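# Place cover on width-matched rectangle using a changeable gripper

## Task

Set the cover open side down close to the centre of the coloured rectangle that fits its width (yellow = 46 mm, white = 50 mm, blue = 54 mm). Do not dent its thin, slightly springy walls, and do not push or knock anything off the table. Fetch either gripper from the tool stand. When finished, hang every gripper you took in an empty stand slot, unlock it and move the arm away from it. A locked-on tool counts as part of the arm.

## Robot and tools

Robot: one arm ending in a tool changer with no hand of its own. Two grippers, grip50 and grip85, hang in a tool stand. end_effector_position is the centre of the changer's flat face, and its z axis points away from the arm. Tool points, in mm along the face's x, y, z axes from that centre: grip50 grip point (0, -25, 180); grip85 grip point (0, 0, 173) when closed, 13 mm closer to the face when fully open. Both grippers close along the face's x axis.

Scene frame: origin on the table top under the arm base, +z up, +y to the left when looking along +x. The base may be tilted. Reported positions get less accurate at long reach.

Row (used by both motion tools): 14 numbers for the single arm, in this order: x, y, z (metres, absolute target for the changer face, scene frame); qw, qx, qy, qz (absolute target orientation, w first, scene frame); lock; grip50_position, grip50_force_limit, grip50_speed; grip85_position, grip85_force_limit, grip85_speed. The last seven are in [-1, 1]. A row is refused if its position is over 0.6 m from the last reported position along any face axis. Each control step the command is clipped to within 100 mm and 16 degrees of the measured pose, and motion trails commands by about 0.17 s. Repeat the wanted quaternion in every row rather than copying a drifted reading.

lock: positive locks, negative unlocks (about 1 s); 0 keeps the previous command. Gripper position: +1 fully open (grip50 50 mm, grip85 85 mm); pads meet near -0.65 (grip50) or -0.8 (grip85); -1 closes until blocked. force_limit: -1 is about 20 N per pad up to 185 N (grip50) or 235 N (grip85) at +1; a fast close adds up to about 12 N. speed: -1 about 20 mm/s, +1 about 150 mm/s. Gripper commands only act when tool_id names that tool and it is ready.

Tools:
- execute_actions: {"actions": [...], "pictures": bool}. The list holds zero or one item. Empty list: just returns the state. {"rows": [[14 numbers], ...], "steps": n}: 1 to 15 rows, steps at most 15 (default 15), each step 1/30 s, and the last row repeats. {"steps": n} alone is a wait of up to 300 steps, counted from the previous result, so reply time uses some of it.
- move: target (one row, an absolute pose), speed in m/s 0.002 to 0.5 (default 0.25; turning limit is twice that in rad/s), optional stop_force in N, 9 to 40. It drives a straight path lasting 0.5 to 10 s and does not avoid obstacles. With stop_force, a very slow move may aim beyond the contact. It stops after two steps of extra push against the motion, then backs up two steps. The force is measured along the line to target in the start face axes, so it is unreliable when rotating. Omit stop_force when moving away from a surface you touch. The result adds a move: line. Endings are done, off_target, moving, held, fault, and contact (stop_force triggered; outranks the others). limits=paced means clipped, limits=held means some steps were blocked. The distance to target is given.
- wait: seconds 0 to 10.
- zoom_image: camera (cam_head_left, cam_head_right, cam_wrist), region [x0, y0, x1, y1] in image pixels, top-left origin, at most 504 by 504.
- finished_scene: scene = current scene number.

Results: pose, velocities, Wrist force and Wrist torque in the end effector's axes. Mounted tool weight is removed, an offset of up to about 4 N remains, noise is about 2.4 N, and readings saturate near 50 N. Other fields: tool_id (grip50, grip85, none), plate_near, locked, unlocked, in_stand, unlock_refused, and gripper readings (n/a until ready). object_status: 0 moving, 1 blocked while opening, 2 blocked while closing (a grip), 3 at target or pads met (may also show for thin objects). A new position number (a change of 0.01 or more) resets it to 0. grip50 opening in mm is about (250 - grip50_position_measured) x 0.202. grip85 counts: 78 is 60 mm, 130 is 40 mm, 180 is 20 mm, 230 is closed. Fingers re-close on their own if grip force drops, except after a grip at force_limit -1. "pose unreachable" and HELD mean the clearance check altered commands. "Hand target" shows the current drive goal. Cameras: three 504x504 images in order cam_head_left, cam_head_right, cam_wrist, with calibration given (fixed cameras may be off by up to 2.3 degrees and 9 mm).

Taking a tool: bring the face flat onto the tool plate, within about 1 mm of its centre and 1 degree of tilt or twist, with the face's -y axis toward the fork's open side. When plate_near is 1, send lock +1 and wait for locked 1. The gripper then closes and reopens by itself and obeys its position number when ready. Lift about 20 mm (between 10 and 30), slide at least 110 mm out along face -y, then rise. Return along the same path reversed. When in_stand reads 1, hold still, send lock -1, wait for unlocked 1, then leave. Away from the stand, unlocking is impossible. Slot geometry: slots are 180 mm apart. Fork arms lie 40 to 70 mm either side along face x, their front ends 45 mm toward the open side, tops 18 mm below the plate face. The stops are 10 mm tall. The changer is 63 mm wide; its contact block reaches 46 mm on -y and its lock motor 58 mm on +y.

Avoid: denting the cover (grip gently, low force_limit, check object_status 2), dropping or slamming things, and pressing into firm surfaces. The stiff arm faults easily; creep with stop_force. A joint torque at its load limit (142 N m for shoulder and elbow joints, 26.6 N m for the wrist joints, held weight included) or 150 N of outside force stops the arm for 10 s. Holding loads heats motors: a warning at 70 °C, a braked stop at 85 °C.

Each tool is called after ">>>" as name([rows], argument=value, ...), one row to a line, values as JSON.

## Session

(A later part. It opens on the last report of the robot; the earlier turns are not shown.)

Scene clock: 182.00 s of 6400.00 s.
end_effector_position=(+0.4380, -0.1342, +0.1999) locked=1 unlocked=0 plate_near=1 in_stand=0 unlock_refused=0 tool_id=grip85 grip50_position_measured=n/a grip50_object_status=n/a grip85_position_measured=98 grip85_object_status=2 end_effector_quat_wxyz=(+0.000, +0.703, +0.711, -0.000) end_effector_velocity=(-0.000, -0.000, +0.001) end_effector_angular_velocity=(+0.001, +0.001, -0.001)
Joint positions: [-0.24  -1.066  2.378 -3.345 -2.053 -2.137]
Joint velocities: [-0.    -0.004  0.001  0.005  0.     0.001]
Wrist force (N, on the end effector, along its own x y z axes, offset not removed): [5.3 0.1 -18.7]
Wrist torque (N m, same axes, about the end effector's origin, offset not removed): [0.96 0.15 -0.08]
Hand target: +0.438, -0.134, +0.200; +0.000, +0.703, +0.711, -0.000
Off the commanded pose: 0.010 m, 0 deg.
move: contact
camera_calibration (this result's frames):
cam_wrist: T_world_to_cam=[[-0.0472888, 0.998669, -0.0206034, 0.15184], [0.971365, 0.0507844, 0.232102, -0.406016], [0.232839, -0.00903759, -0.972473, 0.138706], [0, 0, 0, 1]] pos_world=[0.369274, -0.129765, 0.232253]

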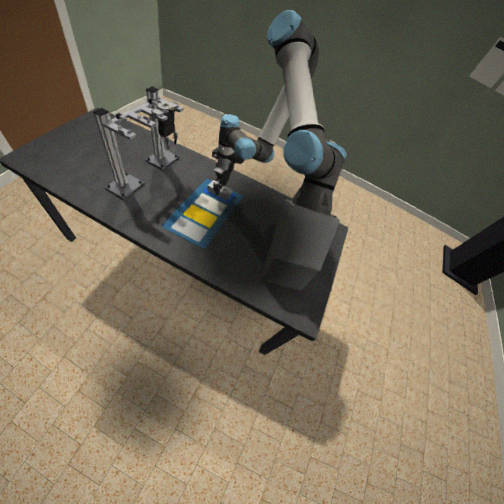

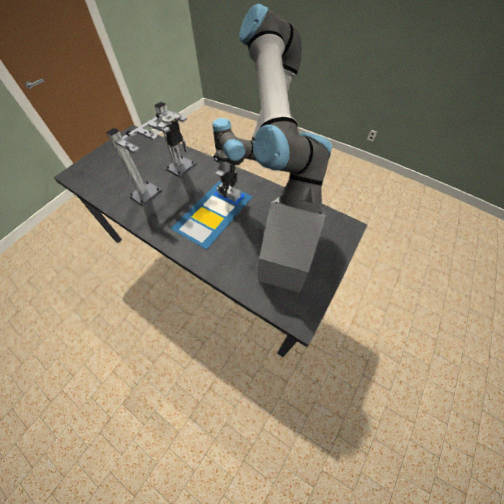

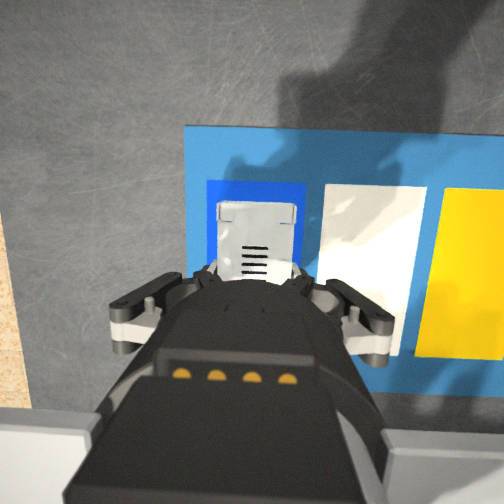

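>>> move(target=[0.438,-0.1342,0.2003,0,0.7034,0.7108,0,0,1,-1,0,1,-1,-0.3], speed=0.01)

>>> move(target=[0.438,-0.1342,0.26,0,0.7034,0.7108,0,0,1,-1,0,1,-1,-0.3], speed=0.1)

>>> move(target=[0.63,0.0665,0.3816,0,0.7222,0.6917,0,0,1,-1,0,1,-1,-0.3], speed=0.25)

>>> move(target=[0.754,0.0612,0.3816,0,0.7222,0.6917,0,0,1,-1,0,1,-1,-0.3], speed=0.07)

>>> move(target=[0.754,0.0612,0.3618,0,0.7222,0.6917,0,0,1,-1,0,1,-1,-0.3], speed=0.008, stop_force=20)

Scene clock: 191.17 s of 6400.00 s.
end_effector_position=(+0.4380, -0.1342, +0.2003) locked=1 unlocked=0 plate_near=1 in_stand=0 unlock_refused=0 tool_id=grip85 grip50_position_measured=n/a grip50_object_status=n/a grip85_position_measured=3 grip85_object_status=0 end_effector_quat_wxyz=(-0.000, +0.703, +0.711, +0.000) end_effector_velocity=(-0.001, +0.000, -0.000) end_effector_angular_velocity=(+0.001, +0.002, -0.000)
Joint positions: [-0.24  -1.068  2.378 -3.344 -2.053 -2.136]
Joint velocities: [-0.     0.001  0.001  0.     0.     0.001]
Wrist force (N, on the end effector, along its own x y z axes, offset not removed): [0.2 -0.9 0.3]
Wrist torque (N m, same axes, about the end effector's origin, offset not removed): [-0.10 -0.18 -0.23]
Hand target: +0.438, -0.134, +0.200; -0.000, +0.703, +0.711, +0.000
Off the commanded pose: 0.000 m, 0 deg.
After step 90, 5.23 s passed at rest.
move: done
camera_calibration (this result's frames):
cam_wrist: T_world_to_cam=[[-0.0472653, 0.998672, -0.0204868, 0.151807], [0.971381, 0.0507338, 0.232044, -0.406091], [0.232775, -0.0089329, -0.97249, 0.139164], [0, 0, 0, 1]] pos_world=[0.36925, -0.12976, 0.232677]

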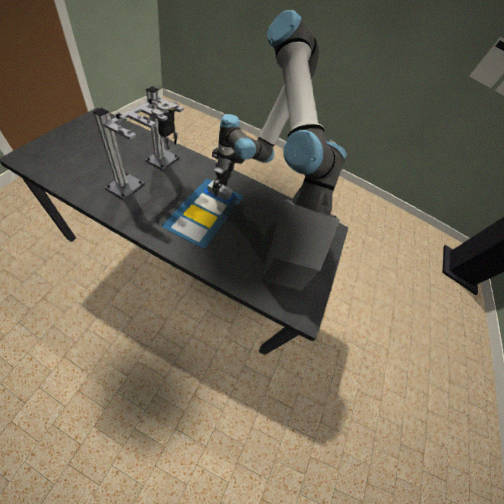

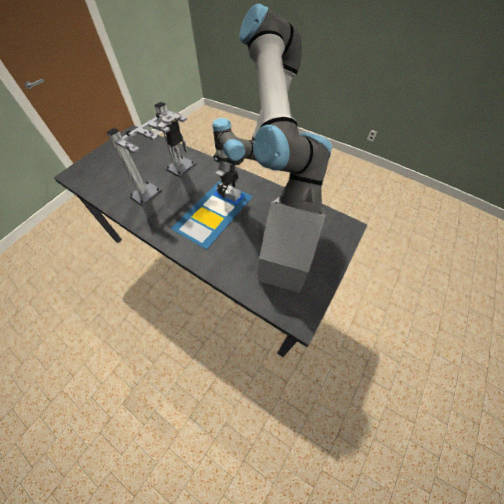

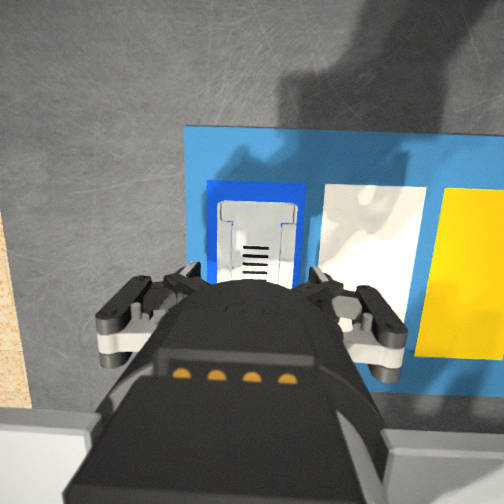

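Scene clock: 192.27 s of 6400.00 s.
end_effector_position=(+0.4380, -0.1342, +0.2599) locked=1 unlocked=0 plate_near=1 in_stand=0 unlock_refused=0 tool_id=grip85 grip50_position_measured=n/a grip50_object_status=n/a grip85_position_measured=3 grip85_object_status=3 end_effector_quat_wxyz=(+0.000, +0.703, +0.711, +0.000) end_effector_velocity=(-0.000, -0.001, +0.002) end_effector_angular_velocity=(+0.000, +0.001, +0.000)
Joint positions: [-0.167 -1.249  2.408 -3.157 -2.084 -2.061]
Joint velocities: [ 0.002 -0.009  0.001  0.009 -0.001  0.002]
Wrist force (N, on the end effector, along its own x y z axes, offset not removed): [3.1 3.1 -1.0]
Wrist torque (N m, same axes, about the end effector's origin, offset not removed): [0.45 -0.18 -0.09]
Hand target: +0.438, -0.134, +0.260; -0.000, +0.703, +0.711, +0.000
Off the commanded pose: 0.000 m, 0 deg.
move: done
camera_calibration (this result's frames):
cam_wrist: T_world_to_cam=[[-0.0472114, 0.998677, -0.0203868, 0.152945], [0.971336, 0.05066, 0.232249, -0.419967], [0.232974, -0.00883768, -0.972443, 0.196997], [0, 0, 0, 1]] pos_world=[0.369255, -0.129727, 0.292223]

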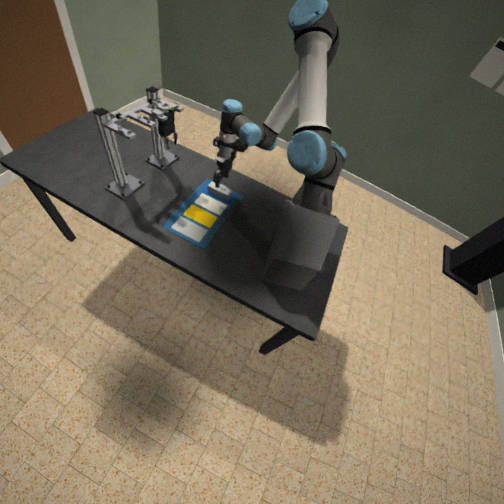

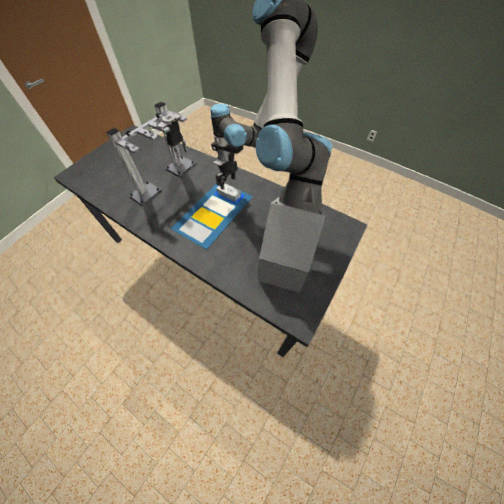

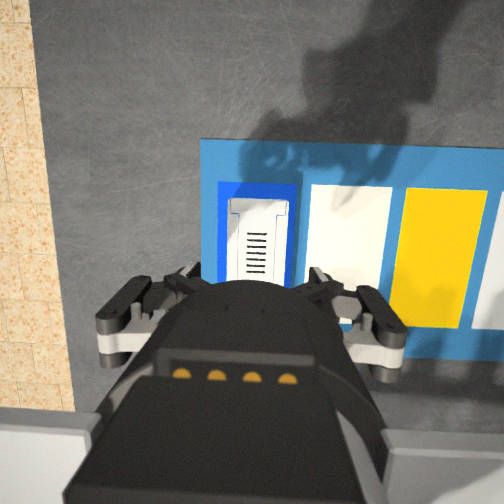

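Scene clock: 194.13 s of 6400.00 s.
end_effector_position=(+0.6301, +0.0664, +0.3818) locked=1 unlocked=0 plate_near=1 in_stand=0 unlock_refused=0 tool_id=grip85 grip50_position_measured=n/a grip50_object_status=n/a grip85_position_measured=3 grip85_object_status=3 end_effector_quat_wxyz=(-0.000, +0.722, +0.692, +0.001) end_effector_velocity=(+0.002, +0.001, +0.000) end_effector_angular_velocity=(-0.001, +0.002, -0.000)
Joint positions: [ 0.362 -0.997  1.756 -2.411 -2.22  -1.392]
Joint velocities: [ 0.001  0.005 -0.009  0.008 -0.     0.003]
Wrist force (N, on the end effector, along its own x y z axes, offset not removed): [2.2 0.6 -4.1]
Wrist torque (N m, same axes, about the end effector's origin, offset not removed): [0.14 -0.23 -0.25]
Hand target: +0.630, +0.067, +0.382; -0.000, +0.722, +0.692, +0.001
Off the commanded pose: 0.000 m, 0 deg.
move: done
camera_calibration (this result's frames):
cam_wrist: T_world_to_cam=[[0.00657322, 0.999797, -0.0190638, -0.0702894], [0.972554, -0.00195763, 0.232671, -0.642467], [0.232586, -0.0200699, -0.972369, 0.273596], [0, 0, 0, 1]] pos_world=[0.561661, 0.0745085, 0.41418]

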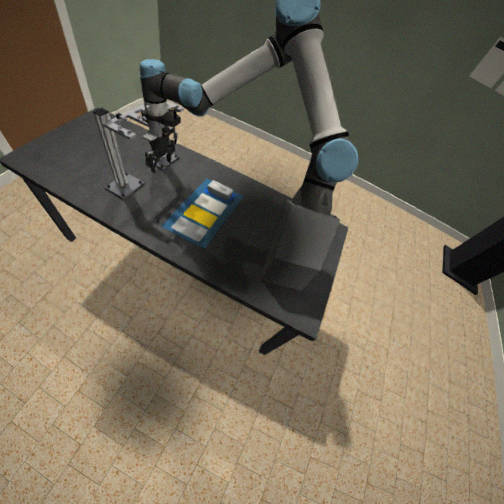

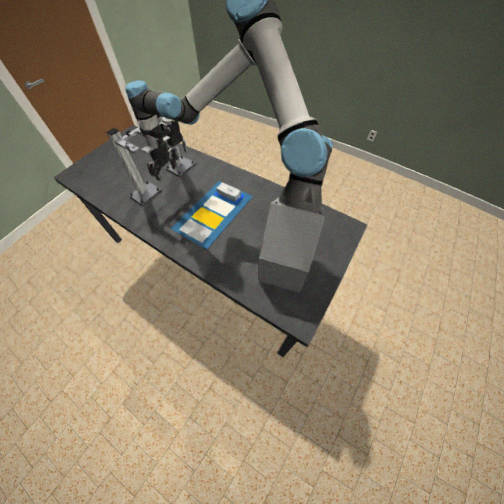

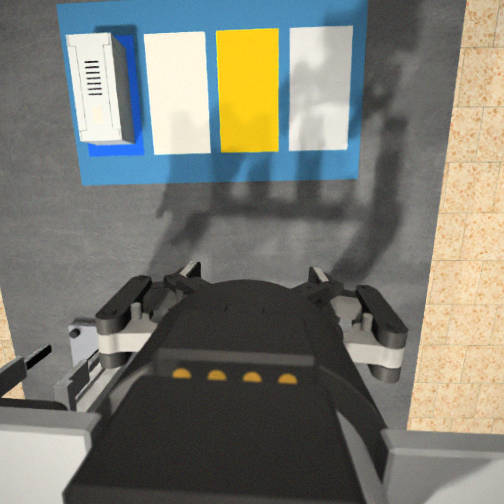

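Scene clock: 196.33 s of 6400.00 s.
end_effector_position=(+0.7536, +0.0610, +0.3817) locked=1 unlocked=0 plate_near=1 in_stand=0 unlock_refused=0 tool_id=grip85 grip50_position_measured=n/a grip50_object_status=n/a grip85_position_measured=3 grip85_object_status=3 end_effector_quat_wxyz=(+0.000, +0.722, +0.692, +0.000) end_effector_velocity=(+0.003, +0.001, +0.000) end_effector_angular_velocity=(-0.000, +0.000, +0.002)
Joint positions: [ 0.338 -0.805  1.336 -2.199 -2.22  -1.422]
Joint velocities: [ 0.001  0.006 -0.011  0.006 -0.    -0.001]
Wrist force (N, on the end effector, along its own x y z axes, offset not removed): [0.4 2.3 -0.9]
Wrist torque (N m, same axes, about the end effector's origin, offset not removed): [0.23 -0.10 -0.16]
Hand target: +0.754, +0.061, +0.382; +0.000, +0.722, +0.692, -0.000
Off the commanded pose: 0.000 m, 0 deg.
move: done
camera_calibration (this result's frames):
cam_wrist: T_world_to_cam=[[0.00624044, 0.999771, -0.020484, -0.0648973], [0.97269, -0.00131594, 0.232102, -0.762526], [0.232022, -0.021373, -0.972476, 0.245142], [0, 0, 0, 1]] pos_world=[0.685229, 0.0691184, 0.414049]

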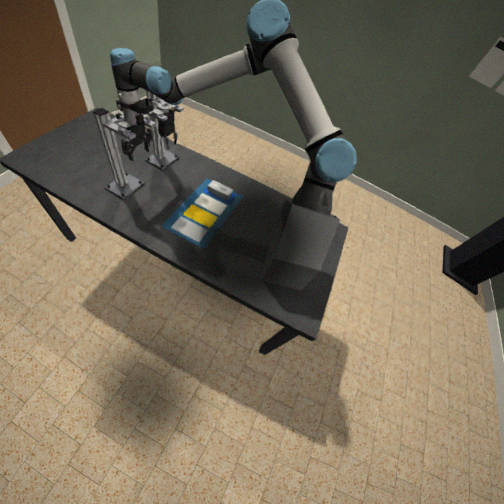

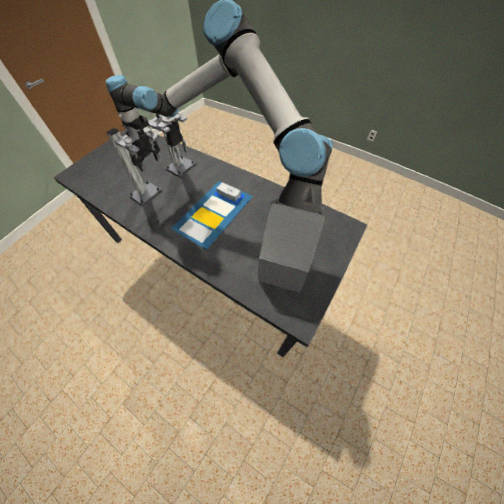

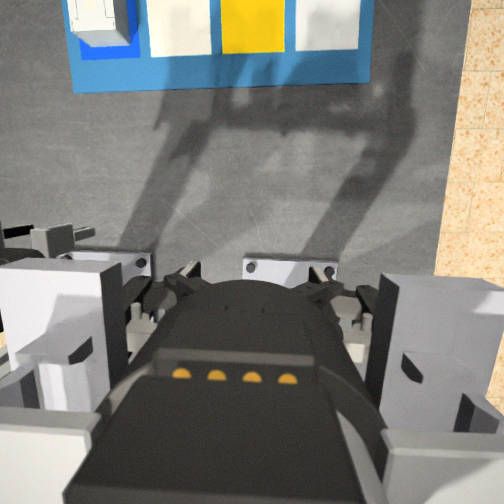

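Scene clock: 199.03 s of 6400.00 s.
end_effector_position=(+0.7540, +0.0612, +0.3620) locked=1 unlocked=0 plate_near=1 in_stand=1 unlock_refused=0 tool_id=grip85 grip50_position_measured=n/a grip50_object_status=n/a grip85_position_measured=3 grip85_object_status=3 end_effector_quat_wxyz=(+0.000, +0.722, +0.692, -0.000) end_effector_velocity=(+0.000, -0.001, -0.001) end_effector_angular_velocity=(+0.000, -0.001, -0.003)
Joint positions: [ 0.322 -0.784  1.346 -2.243 -2.218 -1.442]
Joint velocities: [-0.002  0.001  0.    -0.005  0.    -0.001]
Wrist force (N, on the end effector, along its own x y z axes, offset not removed): [1.8 -0.2 -0.6]
Wrist torque (N m, same axes, about the end effector's origin, offset not removed): [0.17 -0.13 -0.22]
Hand target: +0.754, +0.061, +0.362; +0.000, +0.722, +0.692, -0.000
Off the commanded pose: 0.000 m, 0 deg.
move: done
camera_calibration (this result's frames):
cam_wrist: T_world_to_cam=[[0.00632007, 0.999769, -0.0205302, -0.0655323], [0.9727, -0.00138359, 0.232061, -0.758302], [0.231979, -0.0214364, -0.972484, 0.225947], [0, 0, 0, 1]] pos_world=[0.6856, 0.0693115, 0.394357]

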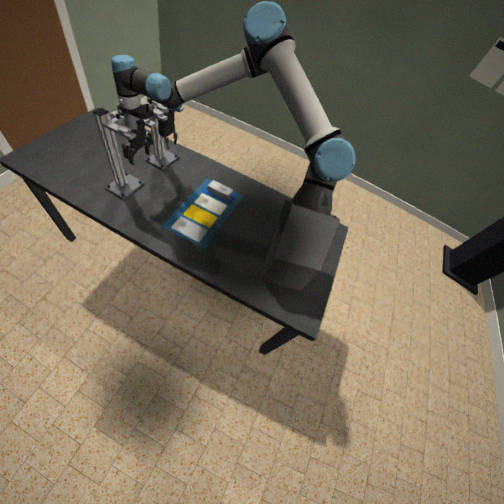

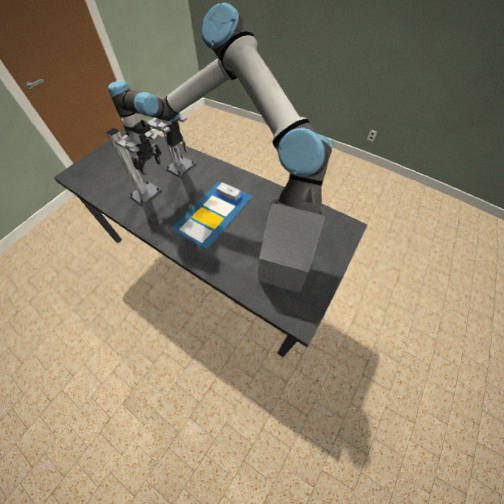

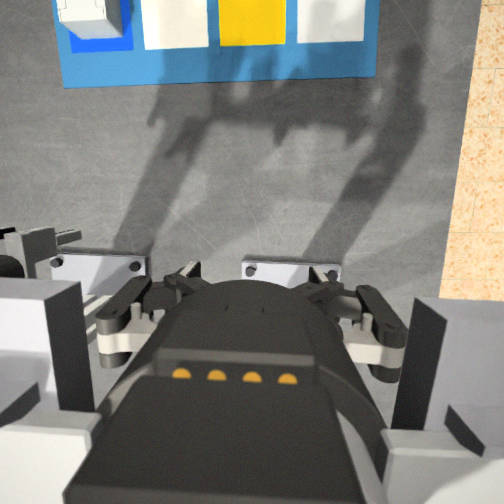

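>>> execute_actions([
  {"rows":[[0.754,0.0612,0.3617,0,0.7222,0.6917,0,-1,1,-1,0,1,-1,-0.3]],"steps":15},
], pictures=false)

>>> execute_actions([
  {"steps":30},
], pictures=false)

>>> move(target=[0.754,0.0612,0.45,0,0.7222,0.6917,0,0,1,-1,0,1,-1,-0.3], speed=0.05, stop_force=30)

Scene clock: 205.00 s of 6400.00 s.
end_effector_position=(+0.7540, +0.0612, +0.3617) locked=0 unlocked=0 plate_near=1 in_stand=1 unlock_refused=0 tool_id=none grip50_position_measured=n/a grip50_object_status=n/a grip85_position_measured=n/a grip85_object_status=n/a end_effector_quat_wxyz=(-0.000, +0.722, +0.692, -0.000) end_effector_velocity=(+0.000, -0.000, -0.001) end_effector_angular_velocity=(+0.000, +0.001, -0.000)
Joint positions: [ 0.322 -0.784  1.346 -2.243 -2.218 -1.442]
Joint velocities: [-0.001  0.001 -0.    -0.     0.    -0.   ]
Wrist force (N, on the end effector, along its own x y z axes, offset not removed): [1.8 -1.1 -10.3]
Wrist torque (N m, same axes, about the end effector's origin, offset not removed): [-0.10 -0.32 0.03]
Hand target: +0.754, +0.061, +0.362; +0.000, +0.722, +0.692, -0.000
Off the commanded pose: 0.000 m, 0 deg.
Steps of this call (steps 1 to 90: nothing new was sent; then 2.47 s passed at rest; steps 91 to 105: all 15 steps of this action). Readings (end_effector_position | what the end effector reports):
91: (+0.7540, +0.0612, +0.3617) | locked=1 unlocked=0 plate_near=1 in_stand=1 unlock_refused=0 tool_id=grip85 grip50_position_measured=n/a grip50_object_status=n/a grip85_position_measured=3 grip85_object_status=3
92: (+0.7540, +0.0612, +0.3617) | locked=1 unlocked=0 plate_near=1 in_stand=1 unlock_refused=0 tool_id=grip85 grip50_position_measured=n/a grip50_object_status=n/a grip85_position_measured=3 grip85_object_status=3
94: (+0.7540, +0.0612, +0.3617) | locked=1 unlocked=0 plate_near=1 in_stand=1 unlock_refused=0 tool_id=grip85 grip50_position_measured=n/a grip50_object_status=n/a grip85_position_measured=3 grip85_object_status=3
98: (+0.7540, +0.0612, +0.3617) | locked=0 unlocked=0 plate_near=1 in_stand=1 unlock_refused=0 tool_id=none grip50_position_measured=n/a grip50_object_status=n/a grip85_position_measured=n/a grip85_object_status=n/a
105: the state above

Scene clock: 206.00 s of 6400.00 s.
end_effector_position=(+0.7540, +0.0612, +0.3617) locked=0 unlocked=1 plate_near=1 in_stand=1 unlock_refused=0 tool_id=none grip50_position_measured=n/a grip50_object_status=n/a grip85_position_measured=n/a grip85_object_status=n/a end_effector_quat_wxyz=(-0.000, +0.722, +0.692, -0.000) end_effector_velocity=(+0.000, -0.001, -0.001) end_effector_angular_velocity=(-0.001, +0.001, -0.001)
Joint positions: [ 0.322 -0.784  1.346 -2.243 -2.218 -1.442]
Joint velocities: [-0.002  0.001 -0.001 -0.    -0.001 -0.001]
Wrist force (N, on the end effector, along its own x y z axes, offset not removed): [-0.8 -3.0 -9.9]
Wrist torque (N m, same axes, about the end effector's origin, offset not removed): [-0.21 -0.09 -0.13]
Hand target: +0.754, +0.061, +0.362; +0.000, +0.722, +0.692, -0.000
Off the commanded pose: 0.000 m, 0 deg.
Steps of this call (steps 1 to 30: nothing new was sent). Readings (end_effector_position | what the end effector reports):
1: (+0.7540, +0.0612, +0.3617) | locked=0 unlocked=0 plate_near=1 in_stand=1 unlock_refused=0 tool_id=none grip50_position_measured=n/a grip50_object_status=n/a grip85_position_measured=n/a grip85_object_status=n/a
2: (+0.7540, +0.0612, +0.3617) | locked=0 unlocked=0 plate_near=1 in_stand=1 unlock_refused=0 tool_id=none grip50_position_measured=n/a grip50_object_status=n/a grip85_position_measured=n/a grip85_object_status=n/a
4: (+0.7540, +0.0612, +0.3617) | locked=0 unlocked=0 plate_near=1 in_stand=1 unlock_refused=0 tool_id=none grip50_position_measured=n/a grip50_object_status=n/a grip85_position_measured=n/a grip85_object_status=n/a
8: (+0.7540, +0.0612, +0.3617) | locked=0 unlocked=0 plate_near=1 in_stand=1 unlock_refused=0 tool_id=none grip50_position_measured=n/a grip50_object_status=n/a grip85_position_measured=n/a grip85_object_status=n/a
30: the state above

Scene clock: 208.17 s of 6400.00 s.
end_effector_position=(+0.7539, +0.0612, +0.4498) locked=0 unlocked=1 plate_near=0 in_stand=0 unlock_refused=0 tool_id=none grip50_position_measured=n/a grip50_object_status=n/a grip85_position_measured=n/a grip85_object_status=n/a end_effector_quat_wxyz=(-0.000, +0.722, +0.692, +0.000) end_effector_velocity=(-0.000, +0.000, +0.002) end_effector_angular_velocity=(-0.001, +0.001, +0.001)
Joint positions: [ 0.395 -0.862  1.273 -2.036 -2.224 -1.351]
Joint velocities: [ 0.002 -0.001 -0.002  0.005 -0.001  0.002]
Wrist force (N, on the end effector, along its own x y z axes, offset not removed): [3.4 1.7 -0.5]
Wrist torque (N m, same axes, about the end effector's origin, offset not removed): [0.16 -0.40 -0.11]
Hand target: +0.754, +0.061, +0.450; -0.000, +0.722, +0.692, +0.000
Off the commanded pose: 0.000 m, 0 deg.
move: done
camera_calibration (this result's frames):
cam_wrist: T_world_to_cam=[[0.00630735, 0.999775, -0.0202703, -0.063851], [0.972692, -0.00143083, 0.232094, -0.778619], [0.232012, -0.0211806, -0.972482, 0.311355], [0, 0, 0, 1]] pos_world=[0.685521, 0.0693173, 0.482205]

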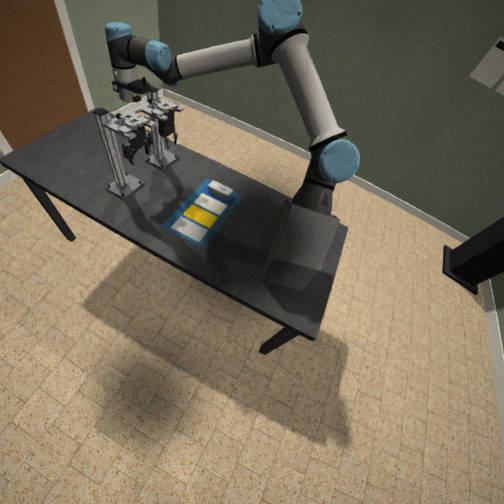

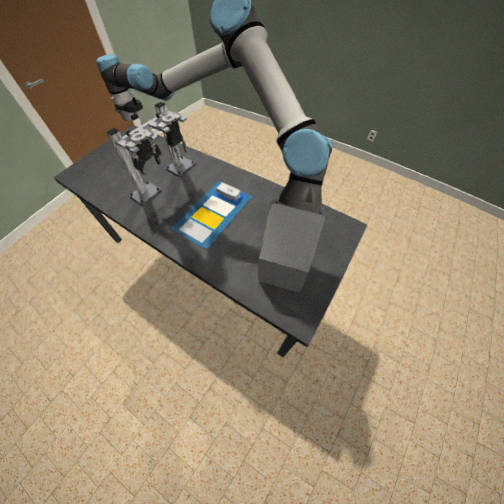

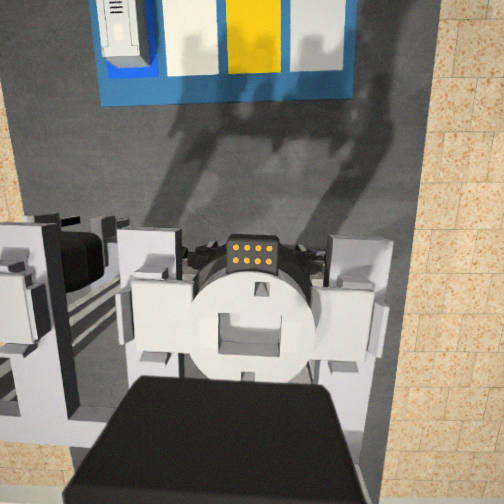

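>>> finished_scene(scene=1)

The scene is finished: the task was done.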